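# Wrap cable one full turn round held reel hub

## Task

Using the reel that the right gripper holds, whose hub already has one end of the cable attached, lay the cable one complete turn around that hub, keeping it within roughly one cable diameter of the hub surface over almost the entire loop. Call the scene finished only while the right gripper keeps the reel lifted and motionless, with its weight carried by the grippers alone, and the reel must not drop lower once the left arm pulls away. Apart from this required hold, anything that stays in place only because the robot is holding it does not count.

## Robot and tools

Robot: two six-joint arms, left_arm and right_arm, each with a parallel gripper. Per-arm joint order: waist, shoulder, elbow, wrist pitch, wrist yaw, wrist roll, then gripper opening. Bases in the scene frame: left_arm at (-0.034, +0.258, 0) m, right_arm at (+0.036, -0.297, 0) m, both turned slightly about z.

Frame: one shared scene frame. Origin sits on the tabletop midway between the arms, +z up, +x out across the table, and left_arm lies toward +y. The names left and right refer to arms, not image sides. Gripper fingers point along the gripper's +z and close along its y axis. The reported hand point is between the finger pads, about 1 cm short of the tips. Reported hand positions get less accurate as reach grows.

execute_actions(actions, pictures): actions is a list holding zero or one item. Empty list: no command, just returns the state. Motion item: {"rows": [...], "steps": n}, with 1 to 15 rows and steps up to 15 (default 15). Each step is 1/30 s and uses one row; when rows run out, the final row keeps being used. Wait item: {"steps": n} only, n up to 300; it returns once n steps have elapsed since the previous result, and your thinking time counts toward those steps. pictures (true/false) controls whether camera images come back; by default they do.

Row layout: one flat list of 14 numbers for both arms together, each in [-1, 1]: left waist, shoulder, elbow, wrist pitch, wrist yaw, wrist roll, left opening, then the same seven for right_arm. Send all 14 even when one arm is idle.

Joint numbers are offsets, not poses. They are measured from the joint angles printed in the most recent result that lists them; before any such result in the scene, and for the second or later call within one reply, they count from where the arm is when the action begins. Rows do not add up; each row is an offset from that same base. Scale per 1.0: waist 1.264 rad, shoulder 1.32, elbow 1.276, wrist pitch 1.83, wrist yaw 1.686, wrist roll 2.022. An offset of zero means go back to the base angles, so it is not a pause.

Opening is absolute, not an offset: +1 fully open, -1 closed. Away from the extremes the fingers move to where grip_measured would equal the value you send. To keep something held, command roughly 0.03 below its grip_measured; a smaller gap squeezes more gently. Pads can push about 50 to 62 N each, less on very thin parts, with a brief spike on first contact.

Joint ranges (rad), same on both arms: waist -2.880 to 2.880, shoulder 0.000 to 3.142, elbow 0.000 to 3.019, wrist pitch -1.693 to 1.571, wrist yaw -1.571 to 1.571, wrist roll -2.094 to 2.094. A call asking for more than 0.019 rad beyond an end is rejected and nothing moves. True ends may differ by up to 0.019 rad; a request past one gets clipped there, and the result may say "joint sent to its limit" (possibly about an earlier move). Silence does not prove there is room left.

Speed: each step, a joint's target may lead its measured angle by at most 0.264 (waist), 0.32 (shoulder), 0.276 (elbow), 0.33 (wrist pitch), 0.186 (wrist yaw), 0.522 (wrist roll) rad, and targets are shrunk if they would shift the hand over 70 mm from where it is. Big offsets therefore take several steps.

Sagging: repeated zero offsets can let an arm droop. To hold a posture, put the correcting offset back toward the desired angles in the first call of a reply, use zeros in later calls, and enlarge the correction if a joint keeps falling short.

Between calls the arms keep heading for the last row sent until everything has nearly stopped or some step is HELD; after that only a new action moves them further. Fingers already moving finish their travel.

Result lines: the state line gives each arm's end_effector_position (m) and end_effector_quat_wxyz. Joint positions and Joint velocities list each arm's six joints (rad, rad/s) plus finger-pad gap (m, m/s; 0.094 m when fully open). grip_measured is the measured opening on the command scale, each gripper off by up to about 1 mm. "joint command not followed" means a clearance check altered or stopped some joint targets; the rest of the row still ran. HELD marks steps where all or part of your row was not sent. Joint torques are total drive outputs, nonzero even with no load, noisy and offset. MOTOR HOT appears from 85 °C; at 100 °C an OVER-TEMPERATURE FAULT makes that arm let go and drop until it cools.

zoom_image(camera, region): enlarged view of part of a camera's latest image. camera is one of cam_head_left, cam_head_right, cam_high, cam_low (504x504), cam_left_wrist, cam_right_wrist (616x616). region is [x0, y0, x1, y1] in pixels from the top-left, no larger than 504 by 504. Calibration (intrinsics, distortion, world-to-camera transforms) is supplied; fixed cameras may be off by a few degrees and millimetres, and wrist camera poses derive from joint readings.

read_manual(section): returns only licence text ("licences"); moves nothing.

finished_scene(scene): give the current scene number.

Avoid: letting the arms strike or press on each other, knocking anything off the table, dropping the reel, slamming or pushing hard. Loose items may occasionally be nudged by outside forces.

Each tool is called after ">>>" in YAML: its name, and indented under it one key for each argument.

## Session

>>> execute_actions:
  actions: []

Scene clock: 0.00 s of 4800.00 s.
left_arm: end_effector_position=(+0.4985, +0.3934, +0.5381) grip_measured=+1.000 end_effector_quat_wxyz=(+0.723, -0.261, +0.639, -0.034) | right_arm: end_effector_position=(+0.3268, -0.1057, +0.4665) grip_measured=-0.940 end_effector_quat_wxyz=(+0.487, -0.306, +0.804, +0.151)
Joint positions: left_arm=[ 0.274  1.136  1.198 -0.014 -0.132 -0.428  0.094] | right_arm=[ 0.614  0.726  1.136 -0.917 -0.127 -0.133  0.003]
Joint velocities: left_arm=[-0.005  0.015 -0.012 -0.002  0.022 -0.081  0.   ] | right_arm=[-0.005 -0.005 -0.017  0.002 -0.037  0.007  0.001]
Joint torques (N m, as the arm reports them, + toward a larger angle): no reading
camera_calibration (this result's frames):
cam_left_wrist: T_world_to_cam=[[0.286954, -0.858711, 0.424586, -0.0343808], [-0.389258, -0.509508, -0.767385, 0.813212], [0.875291, 0.0549309, -0.480466, -0.0754795], [0, 0, 0, 1]] pos_world=[0.392482, 0.388961, 0.602379]
cam_right_wrist: T_world_to_cam=[[0.640934, -0.765398, 0.0580424, -0.317363], [-0.678437, -0.600237, -0.423602, 0.365027], [0.359064, 0.232123, -0.903987, 0.450364], [0, 0, 0, 1]] pos_world=[0.289347, -0.128347, 0.58017]

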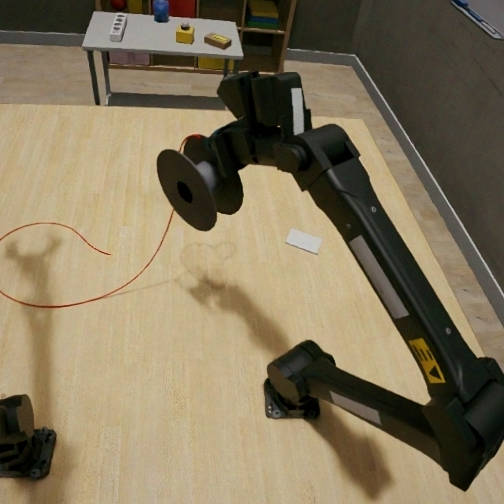

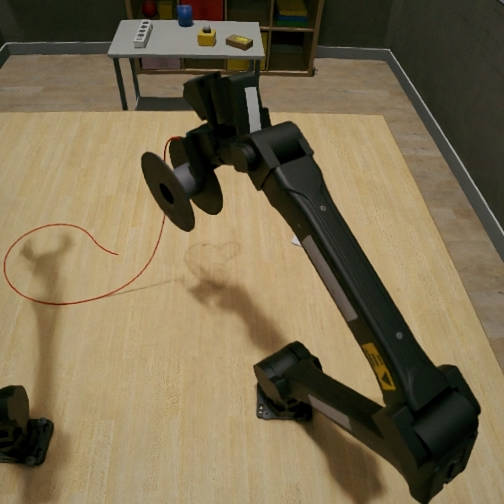

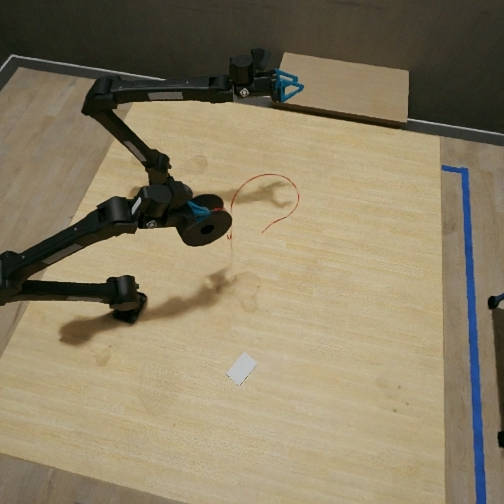

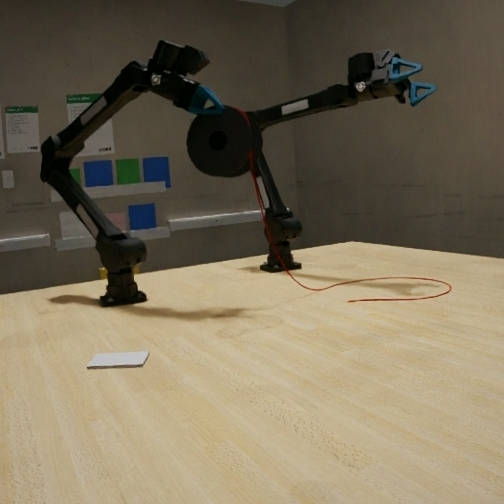

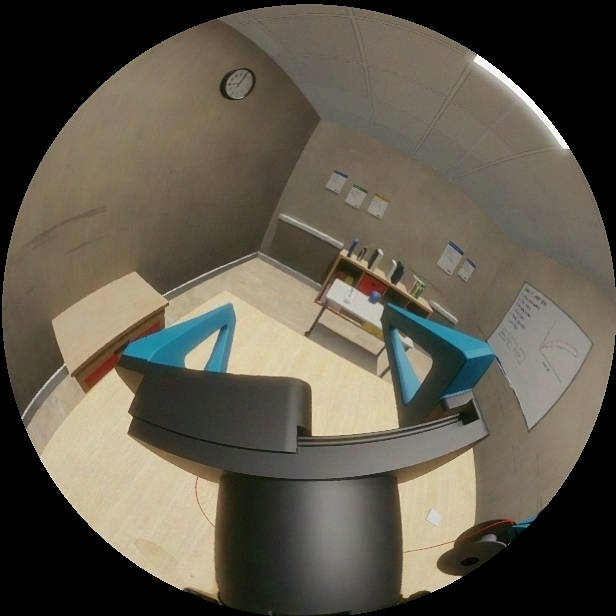

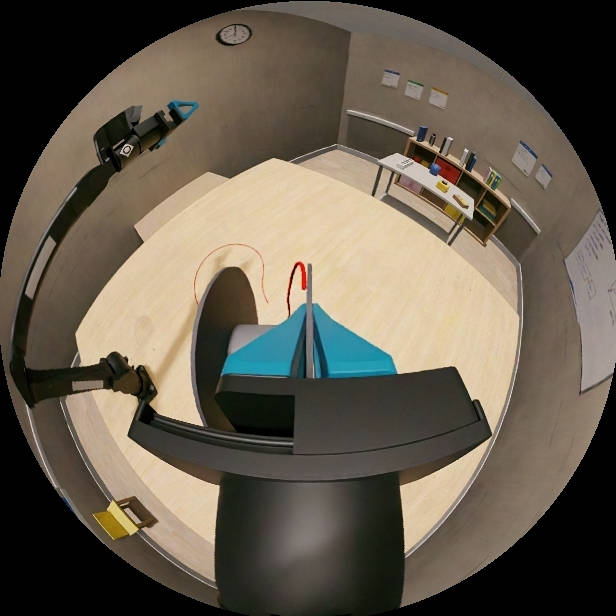

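>>> zoom_image:
  camera: "cam_low"
  region: [150, 60, 310, 220]

>>> zoom_image:
  camera: "cam_right_wrist"
  region: [170, 220, 370, 400]

>>> zoom_image:
  camera: "cam_head_left"
  region: [130, 90, 290, 250]

>>> zoom_image:
  camera: "cam_high"
  region: [150, 150, 320, 290]

Region (150, 60, 310, 220) of cam_low's 504x504 image, scaled by 3.150, with more detail than that image has.

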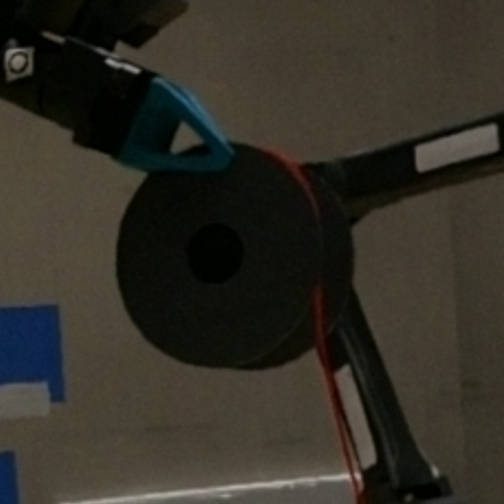

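Region (170, 220, 370, 400) of cam_right_wrist's 616x616 image, scaled by 2.520, with more detail than that image has; it fills the top 454 rows of this view, and the rest is white.

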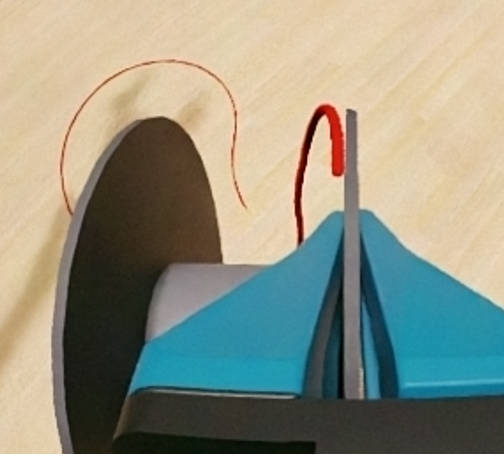

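Region (130, 90, 290, 250) of cam_head_left's 504x504 image, scaled by 3.150, with more detail than that image has.

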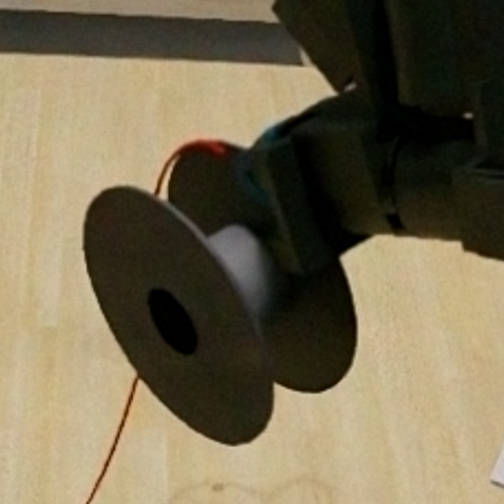

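Region (150, 150, 320, 290) of cam_high's 504x504 image, scaled by 2.965, with more detail than that image has; it fills the top 415 rows of this view, and the rest is white.

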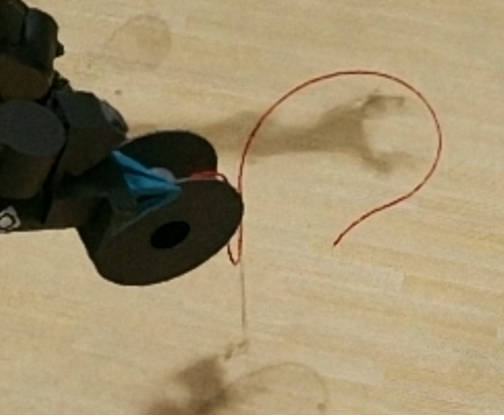

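>>> execute_actions:
  actions:
    - {"rows": [[-0.009,0.003,-0.045,0.032,0.043,0.067,1,-0.006,0.013,0.03,-0.004,-0.003,-0.002,-1],[-0.018,0.006,-0.089,0.063,0.085,0.133,1,-0.012,0.027,0.048,-0.008,-0.006,-0.003,-1],[-0.027,0.01,-0.134,0.095,0.128,0.2,1,-0.018,0.04,0.066,-0.012,-0.009,-0.005,-1],[-0.036,0.013,-0.179,0.127,0.17,0.267,1,-0.024,0.053,0.084,-0.017,-0.012,-0.006,-1],[-0.045,0.016,-0.223,0.158,0.213,0.333,1,-0.03,0.067,0.102,-0.021,-0.015,-0.008,-1],[-0.054,0.019,-0.268,0.19,0.255,0.4,1,-0.036,0.08,0.12,-0.025,-0.018,-0.009,-1],[-0.063,0.022,-0.313,0.222,0.298,0.467,1,-0.042,0.093,0.137,-0.029,-0.021,-0.011,-1],[-0.073,0.026,-0.357,0.253,0.34,0.533,1,-0.048,0.107,0.155,-0.033,-0.023,-0.012,-1],[-0.082,0.029,-0.402,0.285,0.383,0.6,1,-0.054,0.12,0.173,-0.037,-0.026,-0.014,-1],[-0.091,0.032,-0.447,0.317,0.425,0.667,1,-0.06,0.133,0.19,-0.041,-0.029,-0.015,-1],[-0.1,0.035,-0.491,0.348,0.468,0.733,1,-0.066,0.147,0.208,-0.045,-0.032,-0.017,-1],[-0.109,0.038,-0.536,0.38,0.51,0.8,1,-0.072,0.16,0.225,-0.05,-0.035,-0.018,-1],[-0.118,0.042,-0.581,0.412,0.553,0.867,1,-0.078,0.173,0.242,-0.054,-0.038,-0.02,-1],[-0.127,0.045,-0.625,0.443,0.595,0.933,1,-0.084,0.187,0.259,-0.058,-0.041,-0.021,-1],[-0.136,0.048,-0.67,0.475,0.638,1.0,1,-0.09,0.2,0.276,-0.062,-0.044,-0.023,-1]]}
  pictures: false

>>> execute_actions:
  actions:
    - {"steps": 60}

Scene clock: 120.50 s of 4800.00 s.
left_arm: end_effector_position=(+0.4246, +0.1878, +0.2803) grip_measured=+1.000 end_effector_quat_wxyz=(+0.696, +0.349, +0.622, -0.082) | right_arm: end_effector_position=(+0.3946, -0.0984, +0.5080) grip_measured=-0.940 end_effector_quat_wxyz=(+0.461, -0.298, +0.823, +0.146)
Joint positions: left_arm=[0.162 1.167 0.551 0.594 0.725 0.408 0.094] | right_arm=[ 0.52   0.955  1.39  -1.009 -0.193 -0.165  0.003]
Joint velocities: left_arm=[-0.327  0.181 -1.565  1.59   1.443  1.648  0.   ] | right_arm=[-0.22   0.464  0.618 -0.237 -0.125 -0.125  0.   ]
Joint torques (N m, as the arm reports them, + toward a larger angle): left_arm=[-0.42 -4.91  8.87  2.69 -0.05  0.16] | right_arm=[-0.85 -5.04 17.41  1.27 -0.37 -0.06]
Steps of this call (steps 1 to 180: nothing new was sent; then 114.00 s passed at rest; steps 181 to 195: all 15 steps of this action). Readings (joint positions):
181: left_arm=[0.274 1.136 1.192 -0.006 -0.100 -0.410] | right_arm=[0.614 0.726 1.136 -0.917 -0.127 -0.133]
182: left_arm=[0.274 1.134 1.175 0.022 -0.042 -0.368] | right_arm=[0.613 0.728 1.137 -0.919 -0.130 -0.134]
184: left_arm=[0.266 1.126 1.105 0.109 0.082 -0.245] | right_arm=[0.607 0.743 1.149 -0.932 -0.141 -0.137]
188: left_arm=[0.236 1.130 0.923 0.258 0.315 0.007] | right_arm=[0.577 0.820 1.227 -0.962 -0.159 -0.146]
195: the state above

Scene clock: 122.50 s of 4800.00 s.
left_arm: end_effector_position=(+0.3351, +0.1324, +0.2042) grip_measured=+1.000 end_effector_quat_wxyz=(+0.662, +0.675, +0.243, +0.217) | right_arm: end_effector_position=(+0.4067, -0.1002, +0.5147) grip_measured=-0.940 end_effector_quat_wxyz=(+0.459, -0.297, +0.825, +0.140)
Joint positions: left_arm=[0.103 1.198 0.315 0.833 0.945 1.582 0.094] | right_arm=[ 0.502  0.99   1.432 -1.024 -0.197 -0.177  0.003]
Joint velocities: left_arm=[-0.005 -0.005 -0.002 -0.007 -0.007  0.081  0.   ] | right_arm=[-0.005 -0.005  0.007  0.007  0.051 -0.066  0.001]
Joint torques (N m, as the arm reports them, + toward a larger angle): left_arm=[ 0.09 -3.49  9.84  2.66  0.03  0.13] | right_arm=[-0.32 -5.98 16.94  1.16 -0.41 -0.12]
Steps of this call (steps 1 to 45: the robot went on to your last target; steps 46 to 60: nothing new was sent). Readings (joint positions):
1: left_arm=[0.151 1.173 0.496 0.648 0.795 0.476] | right_arm=[0.514 0.969 1.409 -1.014 -0.195 -0.167]
2: left_arm=[0.139 1.180 0.440 0.704 0.872 0.567] | right_arm=[0.508 0.980 1.423 -1.016 -0.196 -0.169]
4: left_arm=[0.114 1.191 0.351 0.780 0.936 0.765] | right_arm=[0.503 0.990 1.432 -1.016 -0.196 -0.172]
8: left_arm=[0.103 1.198 0.315 0.818 0.945 1.159] | right_arm=[0.502 0.990 1.432 -1.023 -0.197 -0.175]
60: the state above
All arms were judged still, so your last target was given up. Only a new action makes them travel on or press farther. Fingers that are still opening or closing keep moving.
camera_calibration (this result's frames):
cam_left_wrist: T_world_to_cam=[[-0.0410075, -0.000696027, -0.999159, 0.217136], [0.29158, 0.956463, -0.0126333, -0.215979], [0.955667, -0.291852, -0.0390192, -0.149687], [0, 0, 0, 1]] pos_world=[0.214931, 0.16304, 0.208384]
cam_right_wrist: T_world_to_cam=[[0.621419, -0.782235, 0.0441246, -0.353707], [-0.719609, -0.592127, -0.362696, 0.429067], [0.309841, 0.193633, -0.930862, 0.493981], [0, 0, 0, 1]] pos_world=[0.375505, -0.118271, 0.631056]

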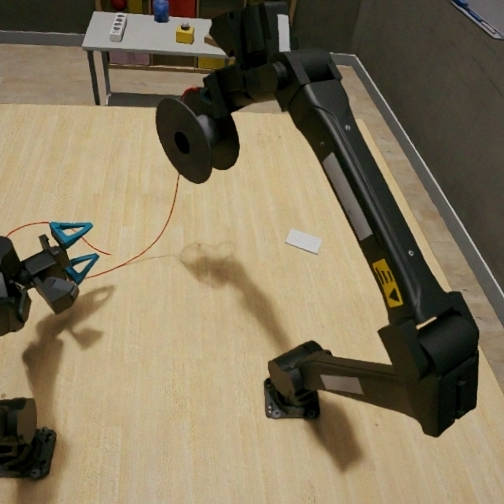

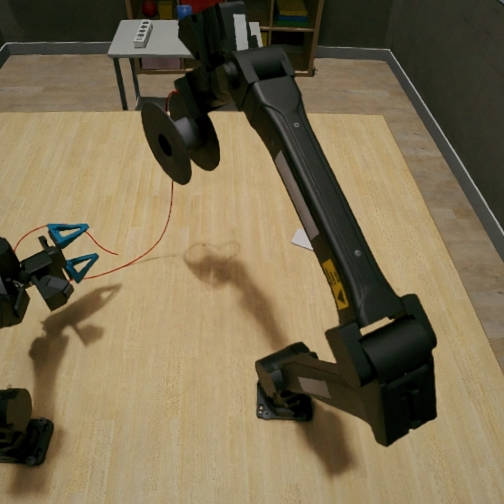

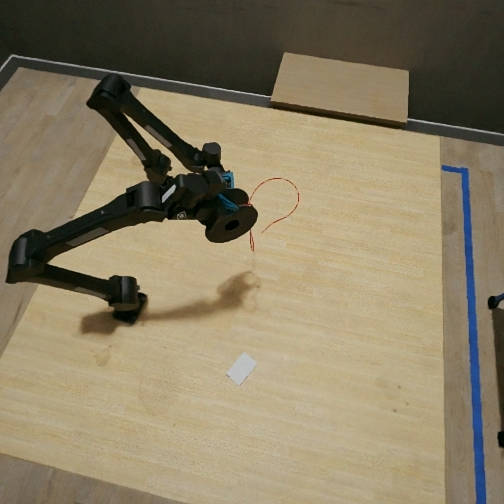

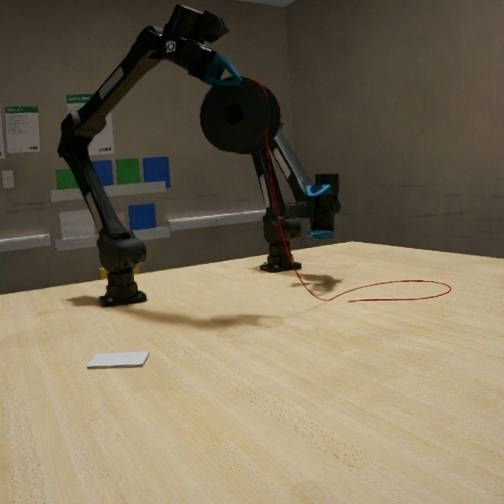

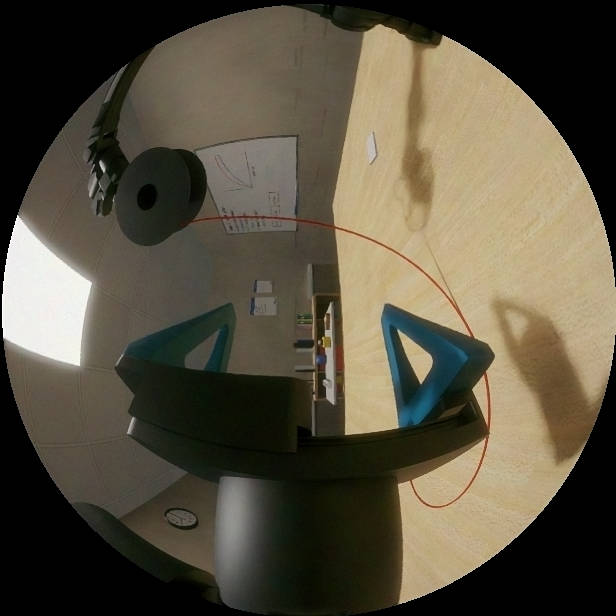

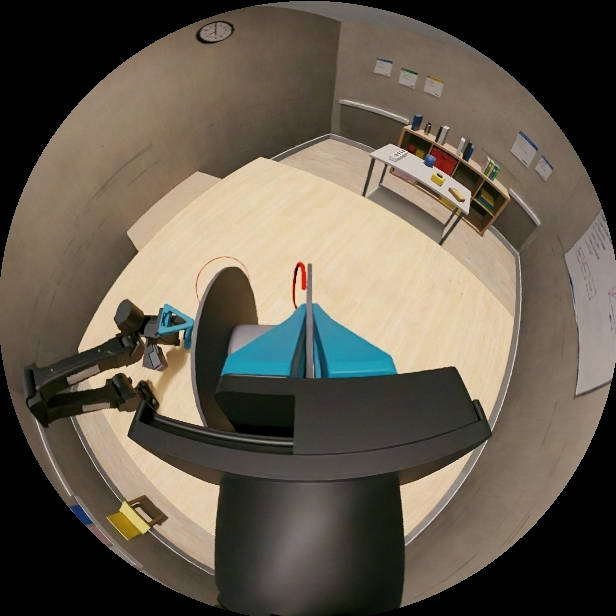

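>>> zoom_image:
  camera: "cam_low"
  region: [190, 70, 370, 310]

>>> zoom_image:
  camera: "cam_head_left"
  region: [20, 90, 260, 330]

>>> zoom_image:
  camera: "cam_high"
  region: [170, 140, 330, 300]

Region (190, 70, 370, 310) of cam_low's 504x504 image, scaled by 2.100, with more detail than that image has; it fills the left 378 columns of this view, and the rest is white.

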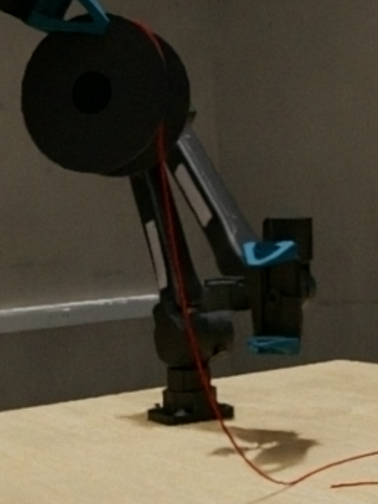

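Region (20, 90, 260, 330) of cam_head_left's 504x504 image, scaled by 2.100, with more detail than that image has.

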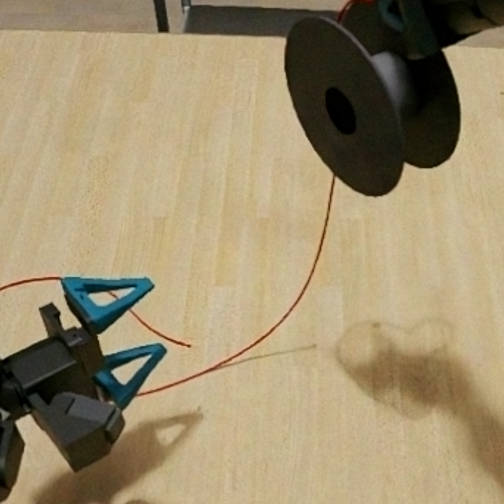

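Region (170, 140, 330, 300) of cam_high's 504x504 image, scaled by 3.150, with more detail than that image has.

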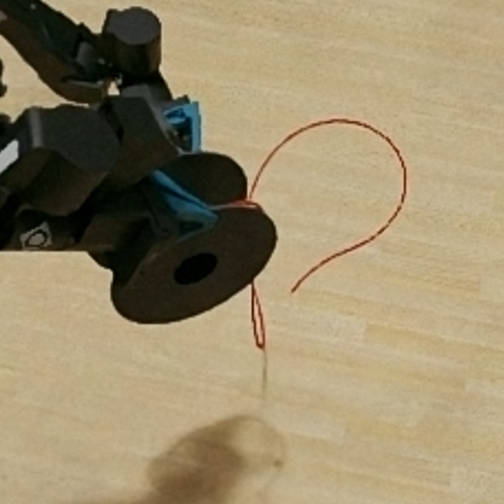

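>>> execute_actions:
  actions: []

Scene clock: 157.53 s of 4800.00 s.
left_arm: end_effector_position=(+0.3351, +0.1324, +0.2042) grip_measured=+1.000 end_effector_quat_wxyz=(+0.662, +0.675, +0.243, +0.217) | right_arm: end_effector_position=(+0.4067, -0.1002, +0.5147) grip_measured=-0.940 end_effector_quat_wxyz=(+0.459, -0.297, +0.825, +0.140)
Joint positions: left_arm=[0.103 1.198 0.315 0.833 0.945 1.582 0.094] | right_arm=[ 0.502  0.99   1.432 -1.024 -0.197 -0.177  0.003]
Joint velocities: left_arm=[-0.015 -0.015  0.002  0.012  0.007  0.037  0.   ] | right_arm=[-0.015 -0.034  0.022  0.002 -0.007 -0.051 -0.   ]
Joint torques (N m, as the arm reports them, + toward a larger angle): left_arm=[-0.03 -3.52  9.83  2.63  0.04  0.12] | right_arm=[-0.4  -6.35 16.71  1.01 -0.4  -0.06]
Steps of this call (steps 1 to 180: nothing new was sent; then 29.03 s passed at rest). Readings (joint positions):
1: left_arm=[0.103 1.198 0.315 0.833 0.945 1.582] | right_arm=[0.502 0.990 1.432 -1.024 -0.197 -0.177]
2: left_arm=[0.103 1.198 0.315 0.833 0.945 1.582] | right_arm=[0.502 0.990 1.432 -1.024 -0.197 -0.177]
4: left_arm=[0.103 1.198 0.315 0.833 0.945 1.582] | right_arm=[0.502 0.990 1.432 -1.024 -0.197 -0.177]
8: left_arm=[0.103 1.198 0.315 0.833 0.945 1.582] | right_arm=[0.502 0.990 1.432 -1.024 -0.197 -0.177]
180: the state above
camera_calibration (this result's frames):
cam_left_wrist: T_world_to_cam=[[-0.0410075, -0.000696027, -0.999159, 0.217136], [0.29158, 0.956463, -0.0126333, -0.215979], [0.955667, -0.291852, -0.0390192, -0.149687], [0, 0, 0, 1]] pos_world=[0.214931, 0.16304, 0.208384]
cam_right_wrist: T_world_to_cam=[[0.621419, -0.782235, 0.0441246, -0.353707], [-0.719609, -0.592127, -0.362696, 0.429067], [0.309841, 0.193633, -0.930862, 0.493981], [0, 0, 0, 1]] pos_world=[0.375505, -0.118271, 0.631056]

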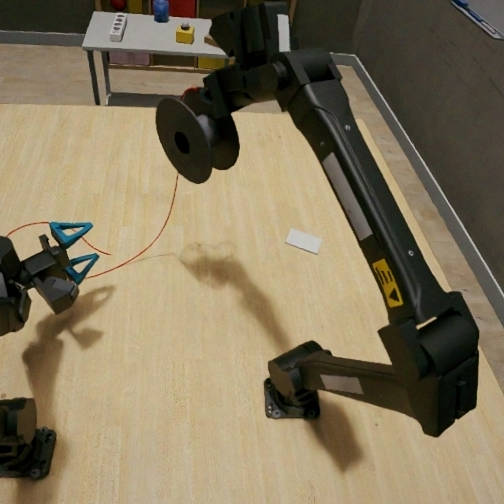

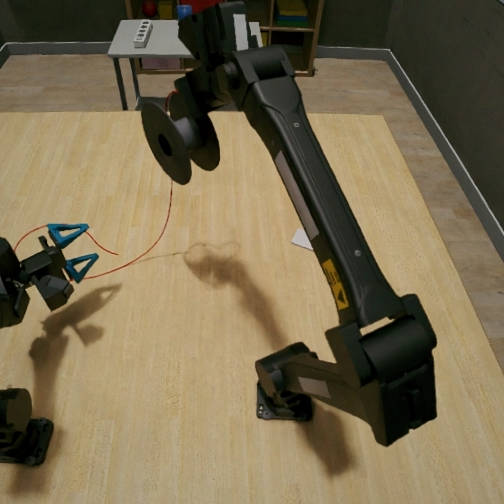

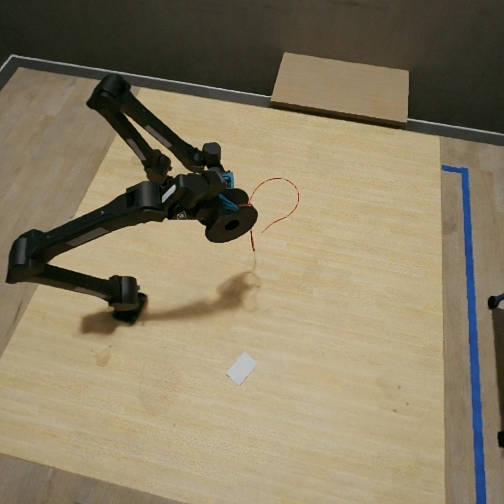

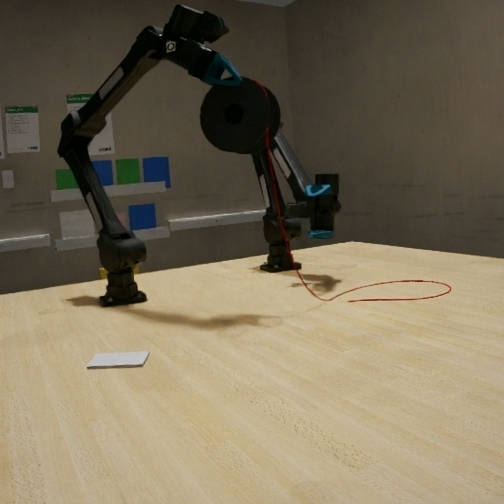

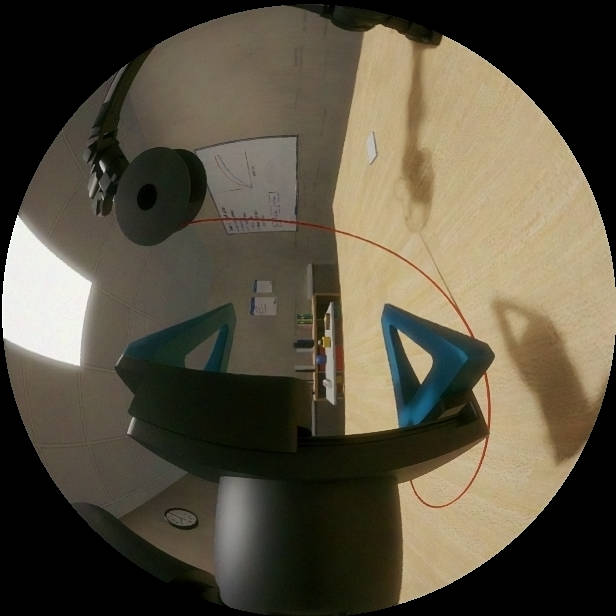

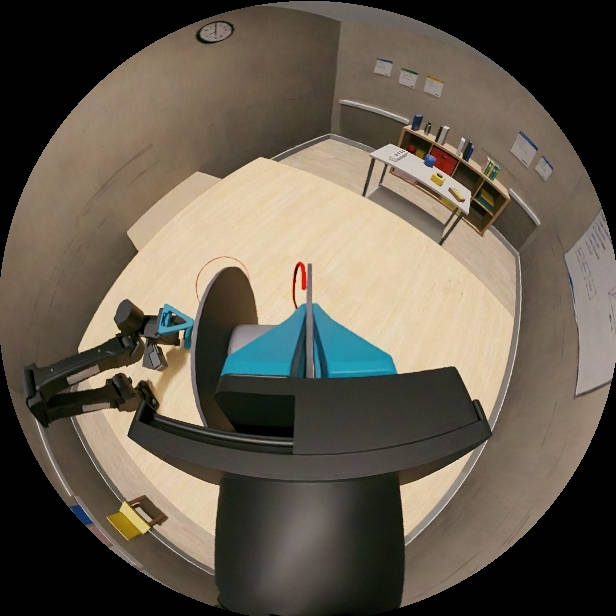

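>>> zoom_image:
  camera: "cam_left_wrist"
  region: [160, 160, 500, 440]

>>> zoom_image:
  camera: "cam_low"
  region: [200, 80, 460, 340]

>>> zoom_image:
  camera: "cam_high"
  region: [180, 130, 340, 290]

Region (160, 160, 500, 440) of cam_left_wrist's 616x616 image, scaled by 1.482, with more detail than that image has; it fills the top 415 rows of this view, and the rest is white.

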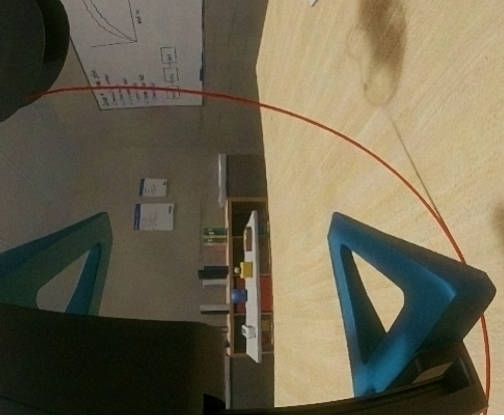

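Region (200, 80, 460, 340) of cam_low's 504x504 image, scaled by 1.938, with more detail than that image has.

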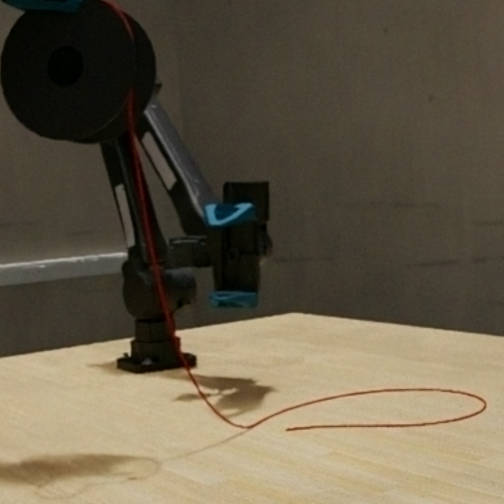

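Region (180, 130, 340, 290) of cam_high's 504x504 image, scaled by 3.150, with more detail than that image has.

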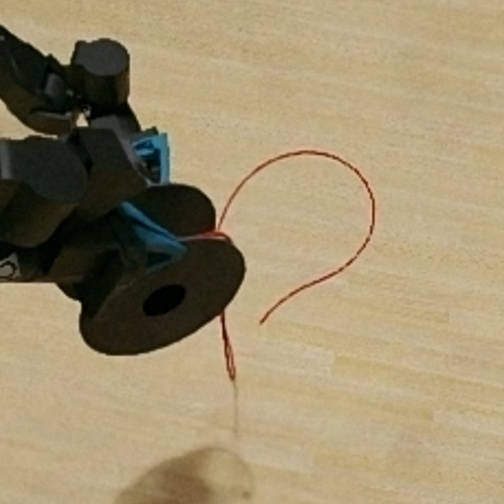

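>>> zoom_image:
  camera: "cam_head_left"
  region: [0, 80, 260, 340]

>>> zoom_image:
  camera: "cam_head_right"
  region: [0, 80, 260, 340]

Region (0, 80, 260, 340) of cam_head_left's 504x504 image, scaled by 1.938, with more detail than that image has.

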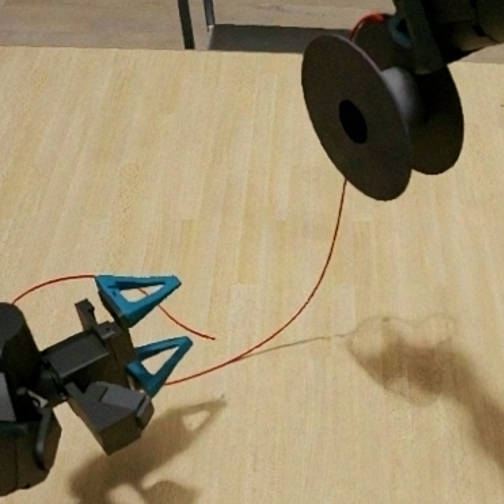

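Region (0, 80, 260, 340) of cam_head_right's 504x504 image, scaled by 1.938, with more detail than that image has.

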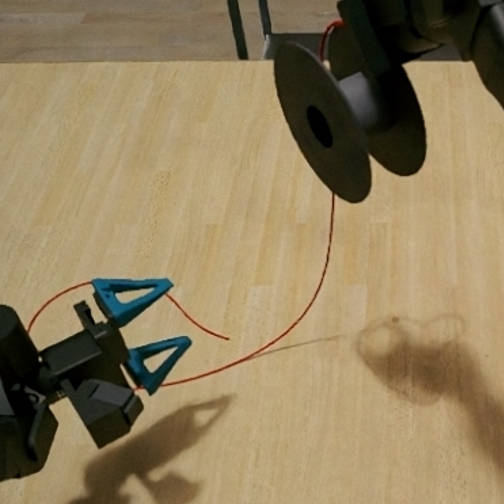

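>>> execute_actions:
  actions:
    - {"rows": [[-0.012,0.018,0.011,0.008,-0.009,-0.047,1,0,0,0.016,0,0,0,-1],[-0.033,0.049,0.030,0.021,-0.025,-0.125,1,0,0,0.016,0,0,0,-1],[-0.060,0.089,0.054,0.039,-0.045,-0.219,1,0,0,0.016,0,0,0,-1],[-0.090,0.134,0.081,0.058,-0.067,-0.321,1,0,0,0.016,0,0,0,-1],[-0.123,0.183,0.111,0.080,-0.092,-0.422,1,0,0,0.016,0,0,0,-1],[-0.157,0.232,0.140,0.101,-0.116,-0.524,1,0,0,0.016,0,0,0,-1],[-0.190,0.281,0.170,0.122,-0.141,-0.618,1,0,0,0.016,0,0,0,-1],[-0.220,0.326,0.197,0.142,-0.164,-0.696,1,0,0,0.016,0,0,0,-1],[-0.247,0.366,0.221,0.159,-0.184,-0.751,1,0,0,0.016,0,0,0,-1],[-0.271,0.401,0.243,0.175,-0.202,-0.782,1,0,0,0.016,0,0,0,-1],[-0.289,0.428,0.259,0.186,-0.215,-0.782,1,0,0,0.016,0,0,0,-1],[-0.301,0.446,0.270,0.194,-0.224,-0.782,1,0,0,0.016,0,0,0,-1]], "steps": 15}
  pictures: false

>>> execute_actions:
  actions:
    - {"steps": 25}

Scene clock: 278.03 s of 4800.00 s.
left_arm: end_effector_position=(+0.4517, -0.0171, +0.1355) grip_measured=+1.000 end_effector_quat_wxyz=(+0.679, +0.420, +0.569, -0.197) | right_arm: end_effector_position=(+0.4067, -0.1002, +0.5147) grip_measured=-0.940 end_effector_quat_wxyz=(+0.459, -0.297, +0.825, +0.140)
Joint positions: left_arm=[-0.282  1.802  0.655  1.147  0.571  0.354  0.094] | right_arm=[ 0.502  0.99   1.432 -1.024 -0.197 -0.177  0.003]
Joint velocities: left_arm=[-0.337  0.298 -0.012  0.042 -0.022 -2.352  0.   ] | right_arm=[-0.005 -0.015 -0.007 -0.012  0.022 -0.007  0.   ]
Joint torques (N m, as the arm reports them, + toward a larger angle): left_arm=[  2.85 -14.35   5.6    3.36  -0.13   0.02] | right_arm=[-0.19 -6.22 13.33  1.44 -0.26 -0.08]
Steps of this call (steps 1 to 180: nothing new was sent; then 114.00 s passed at rest; steps 181 to 195: all 15 steps of this action). Readings (joint positions):
181: left_arm=[0.103 1.198 0.315 0.833 0.939 1.570] | right_arm=[0.502 0.990 1.432 -1.024 -0.197 -0.177]
182: left_arm=[0.100 1.203 0.315 0.836 0.922 1.532] | right_arm=[0.502 0.990 1.432 -1.024 -0.197 -0.177]
184: left_arm=[0.070 1.245 0.325 0.872 0.863 1.371] | right_arm=[0.502 0.990 1.432 -1.024 -0.197 -0.177]
188: left_arm=[-0.072 1.470 0.442 0.991 0.713 1.008] | right_arm=[0.502 0.990 1.432 -1.024 -0.197 -0.177]
195: the state above

Scene clock: 278.87 s of 4800.00 s.
left_arm: end_effector_position=(+0.4493, -0.0195, +0.1375) grip_measured=+1.000 end_effector_quat_wxyz=(+0.640, +0.319, +0.626, -0.310) | right_arm: end_effector_position=(+0.4067, -0.1002, +0.5147) grip_measured=-0.940 end_effector_quat_wxyz=(+0.459, -0.297, +0.825, +0.140)
Joint positions: left_arm=[-0.288  1.803  0.652  1.164  0.569  0.013  0.094] | right_arm=[ 0.502  0.99   1.432 -1.024 -0.197 -0.177  0.003]
Joint velocities: left_arm=[-0.005 -0.015 -0.022 -0.002  0.022 -0.037  0.   ] | right_arm=[-0.005 -0.024  0.002 -0.017  0.007 -0.051 -0.   ]
Joint torques (N m, as the arm reports them, + toward a larger angle): left_arm=[  1.18 -13.29   6.15   2.95  -0.03   0.02] | right_arm=[-0.93 -5.62 13.3   1.57 -0.21 -0.04]
Steps of this call (steps 1 to 25: the robot went on to your last target). Readings (joint positions):
1: left_arm=[-0.290 1.807 0.654 1.148 0.571 0.285] | right_arm=[0.502 0.990 1.432 -1.024 -0.197 -0.177]
2: left_arm=[-0.291 1.808 0.652 1.148 0.571 0.230] | right_arm=[0.502 0.990 1.432 -1.024 -0.197 -0.177]
4: left_arm=[-0.289 1.805 0.652 1.158 0.569 0.151] | right_arm=[0.502 0.990 1.432 -1.024 -0.197 -0.177]
8: left_arm=[-0.288 1.803 0.652 1.164 0.569 0.068] | right_arm=[0.502 0.990 1.432 -1.024 -0.197 -0.177]
25: the state above
camera_calibration (this result's frames):
cam_left_wrist: T_world_to_cam=[[-0.794266, -0.607349, -0.0164249, 0.346536], [-0.331947, 0.456431, -0.825519, 0.277256], [0.508875, -0.650229, -0.564135, -0.039838], [0, 0, 0, 1]] pos_world=[0.387549, 0.0580161, 0.212098]
cam_right_wrist: T_world_to_cam=[[0.621419, -0.782235, 0.0441246, -0.353707], [-0.719609, -0.592127, -0.362696, 0.429067], [0.309841, 0.193633, -0.930862, 0.493981], [0, 0, 0, 1]] pos_world=[0.375505, -0.118271, 0.631056]

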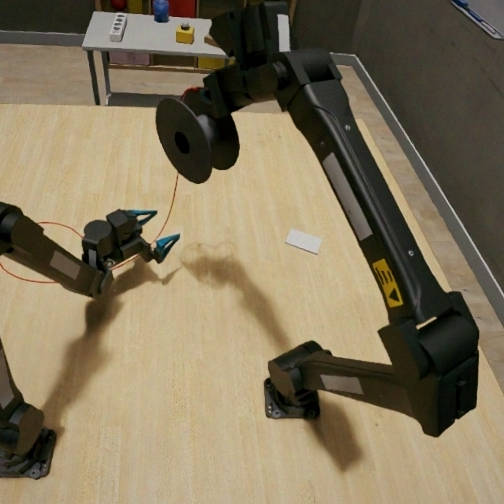

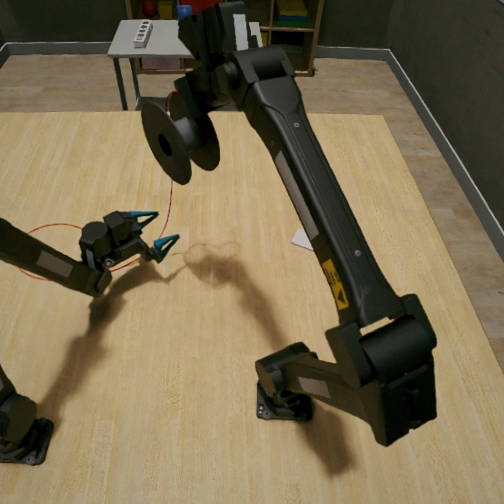

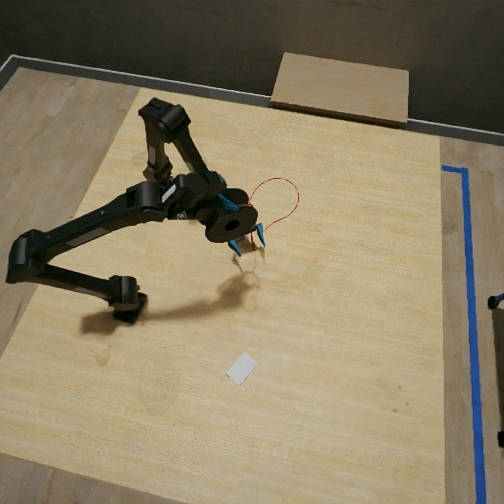

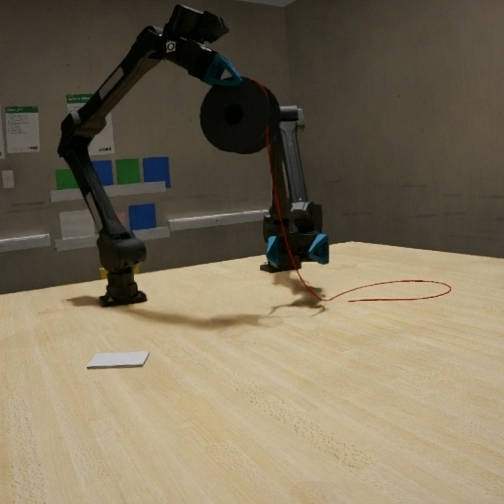

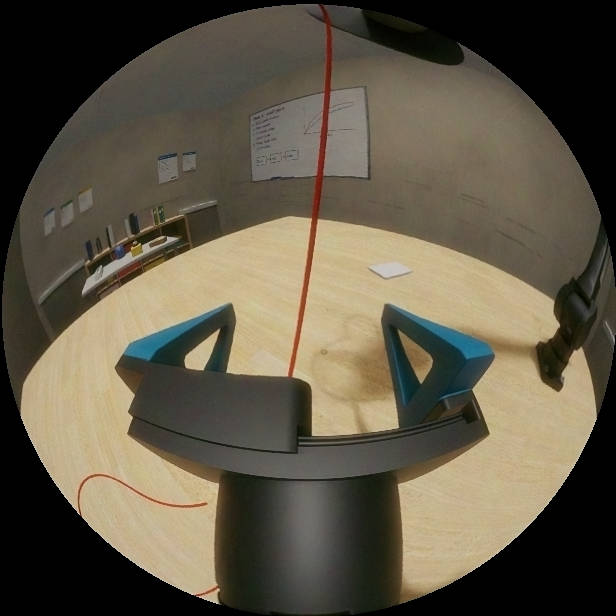

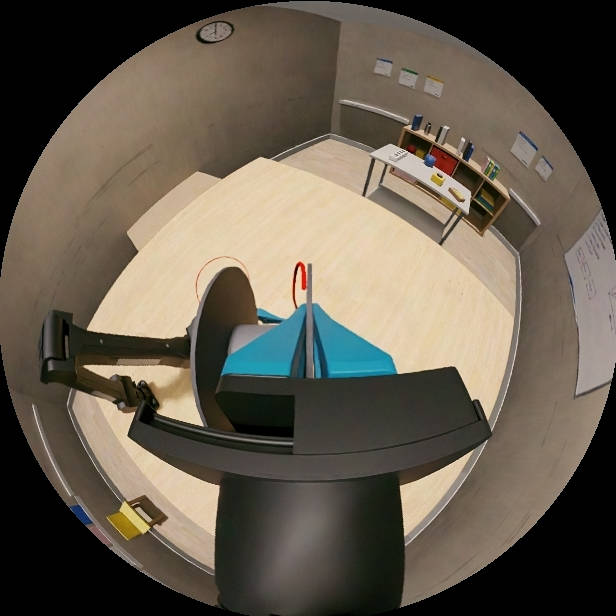

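>>> zoom_image:
  camera: "cam_head_left"
  region: [80, 160, 220, 300]

>>> zoom_image:
  camera: "cam_left_wrist"
  region: [200, 200, 420, 420]

>>> zoom_image:
  camera: "cam_low"
  region: [230, 180, 370, 320]

Region (80, 160, 220, 300) of cam_head_left's 504x504 image, scaled by 3.600, with more detail than that image has.

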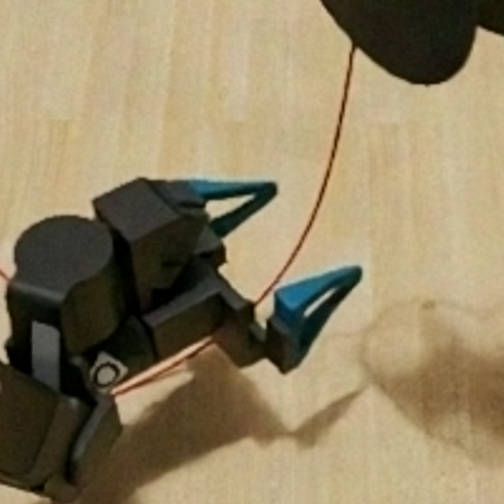

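Region (200, 200, 420, 420) of cam_left_wrist's 616x616 image, scaled by 2.291, with more detail than that image has.

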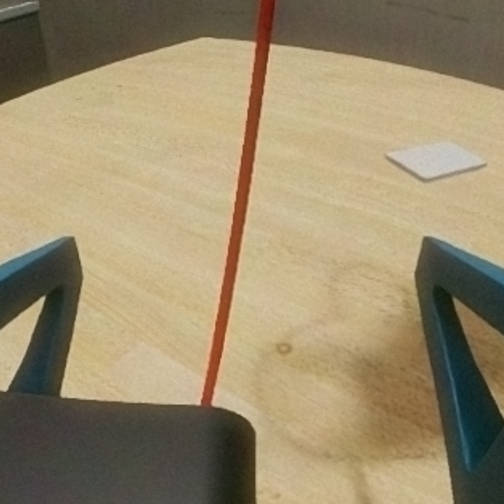

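Region (230, 180, 370, 320) of cam_low's 504x504 image, scaled by 3.600, with more detail than that image has.

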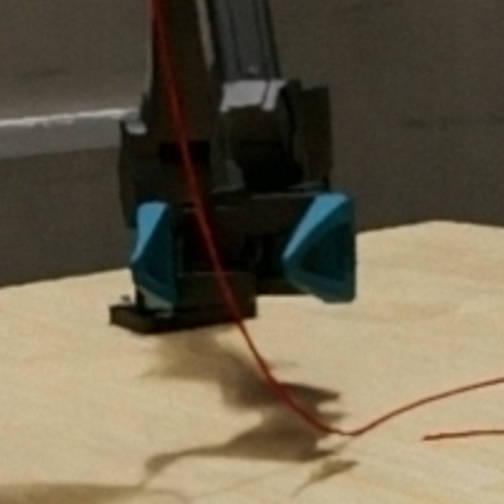

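>>> zoom_image:
  camera: "cam_high"
  region: [210, 190, 300, 280]

>>> zoom_image:
  camera: "cam_head_right"
  region: [100, 170, 220, 290]

>>> zoom_image:
  camera: "cam_head_left"
  region: [130, 190, 200, 260]

Region (210, 190, 300, 280) of cam_high's 504x504 image, scaled by 5.600, with more detail than that image has.

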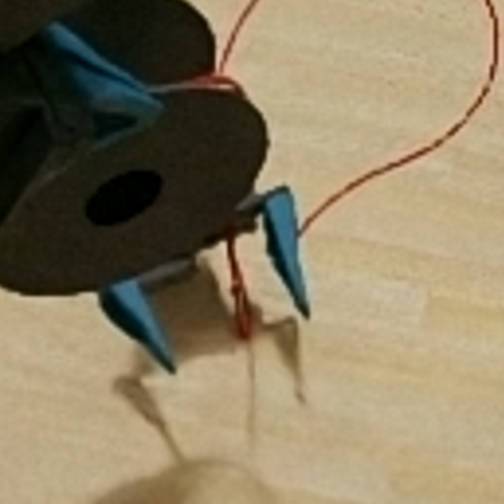

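Region (100, 170, 220, 290) of cam_head_right's 504x504 image, scaled by 4.200, with more detail than that image has.

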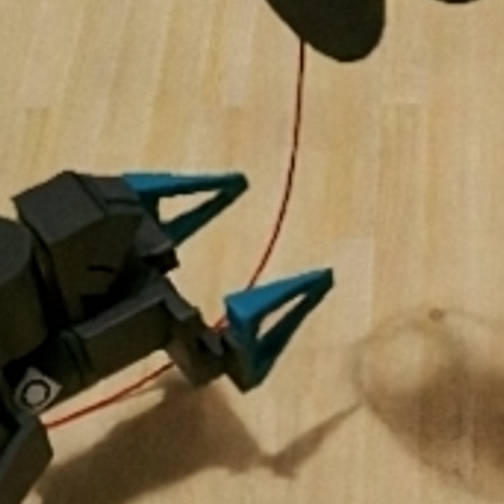

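Region (130, 190, 200, 260) of cam_head_left's 504x504 image, scaled by 7.200, with more detail than that image has.

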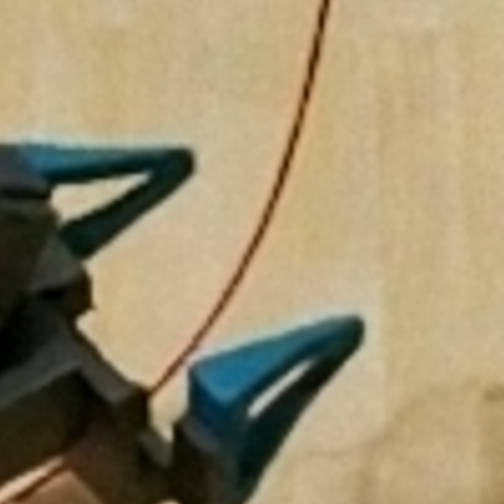

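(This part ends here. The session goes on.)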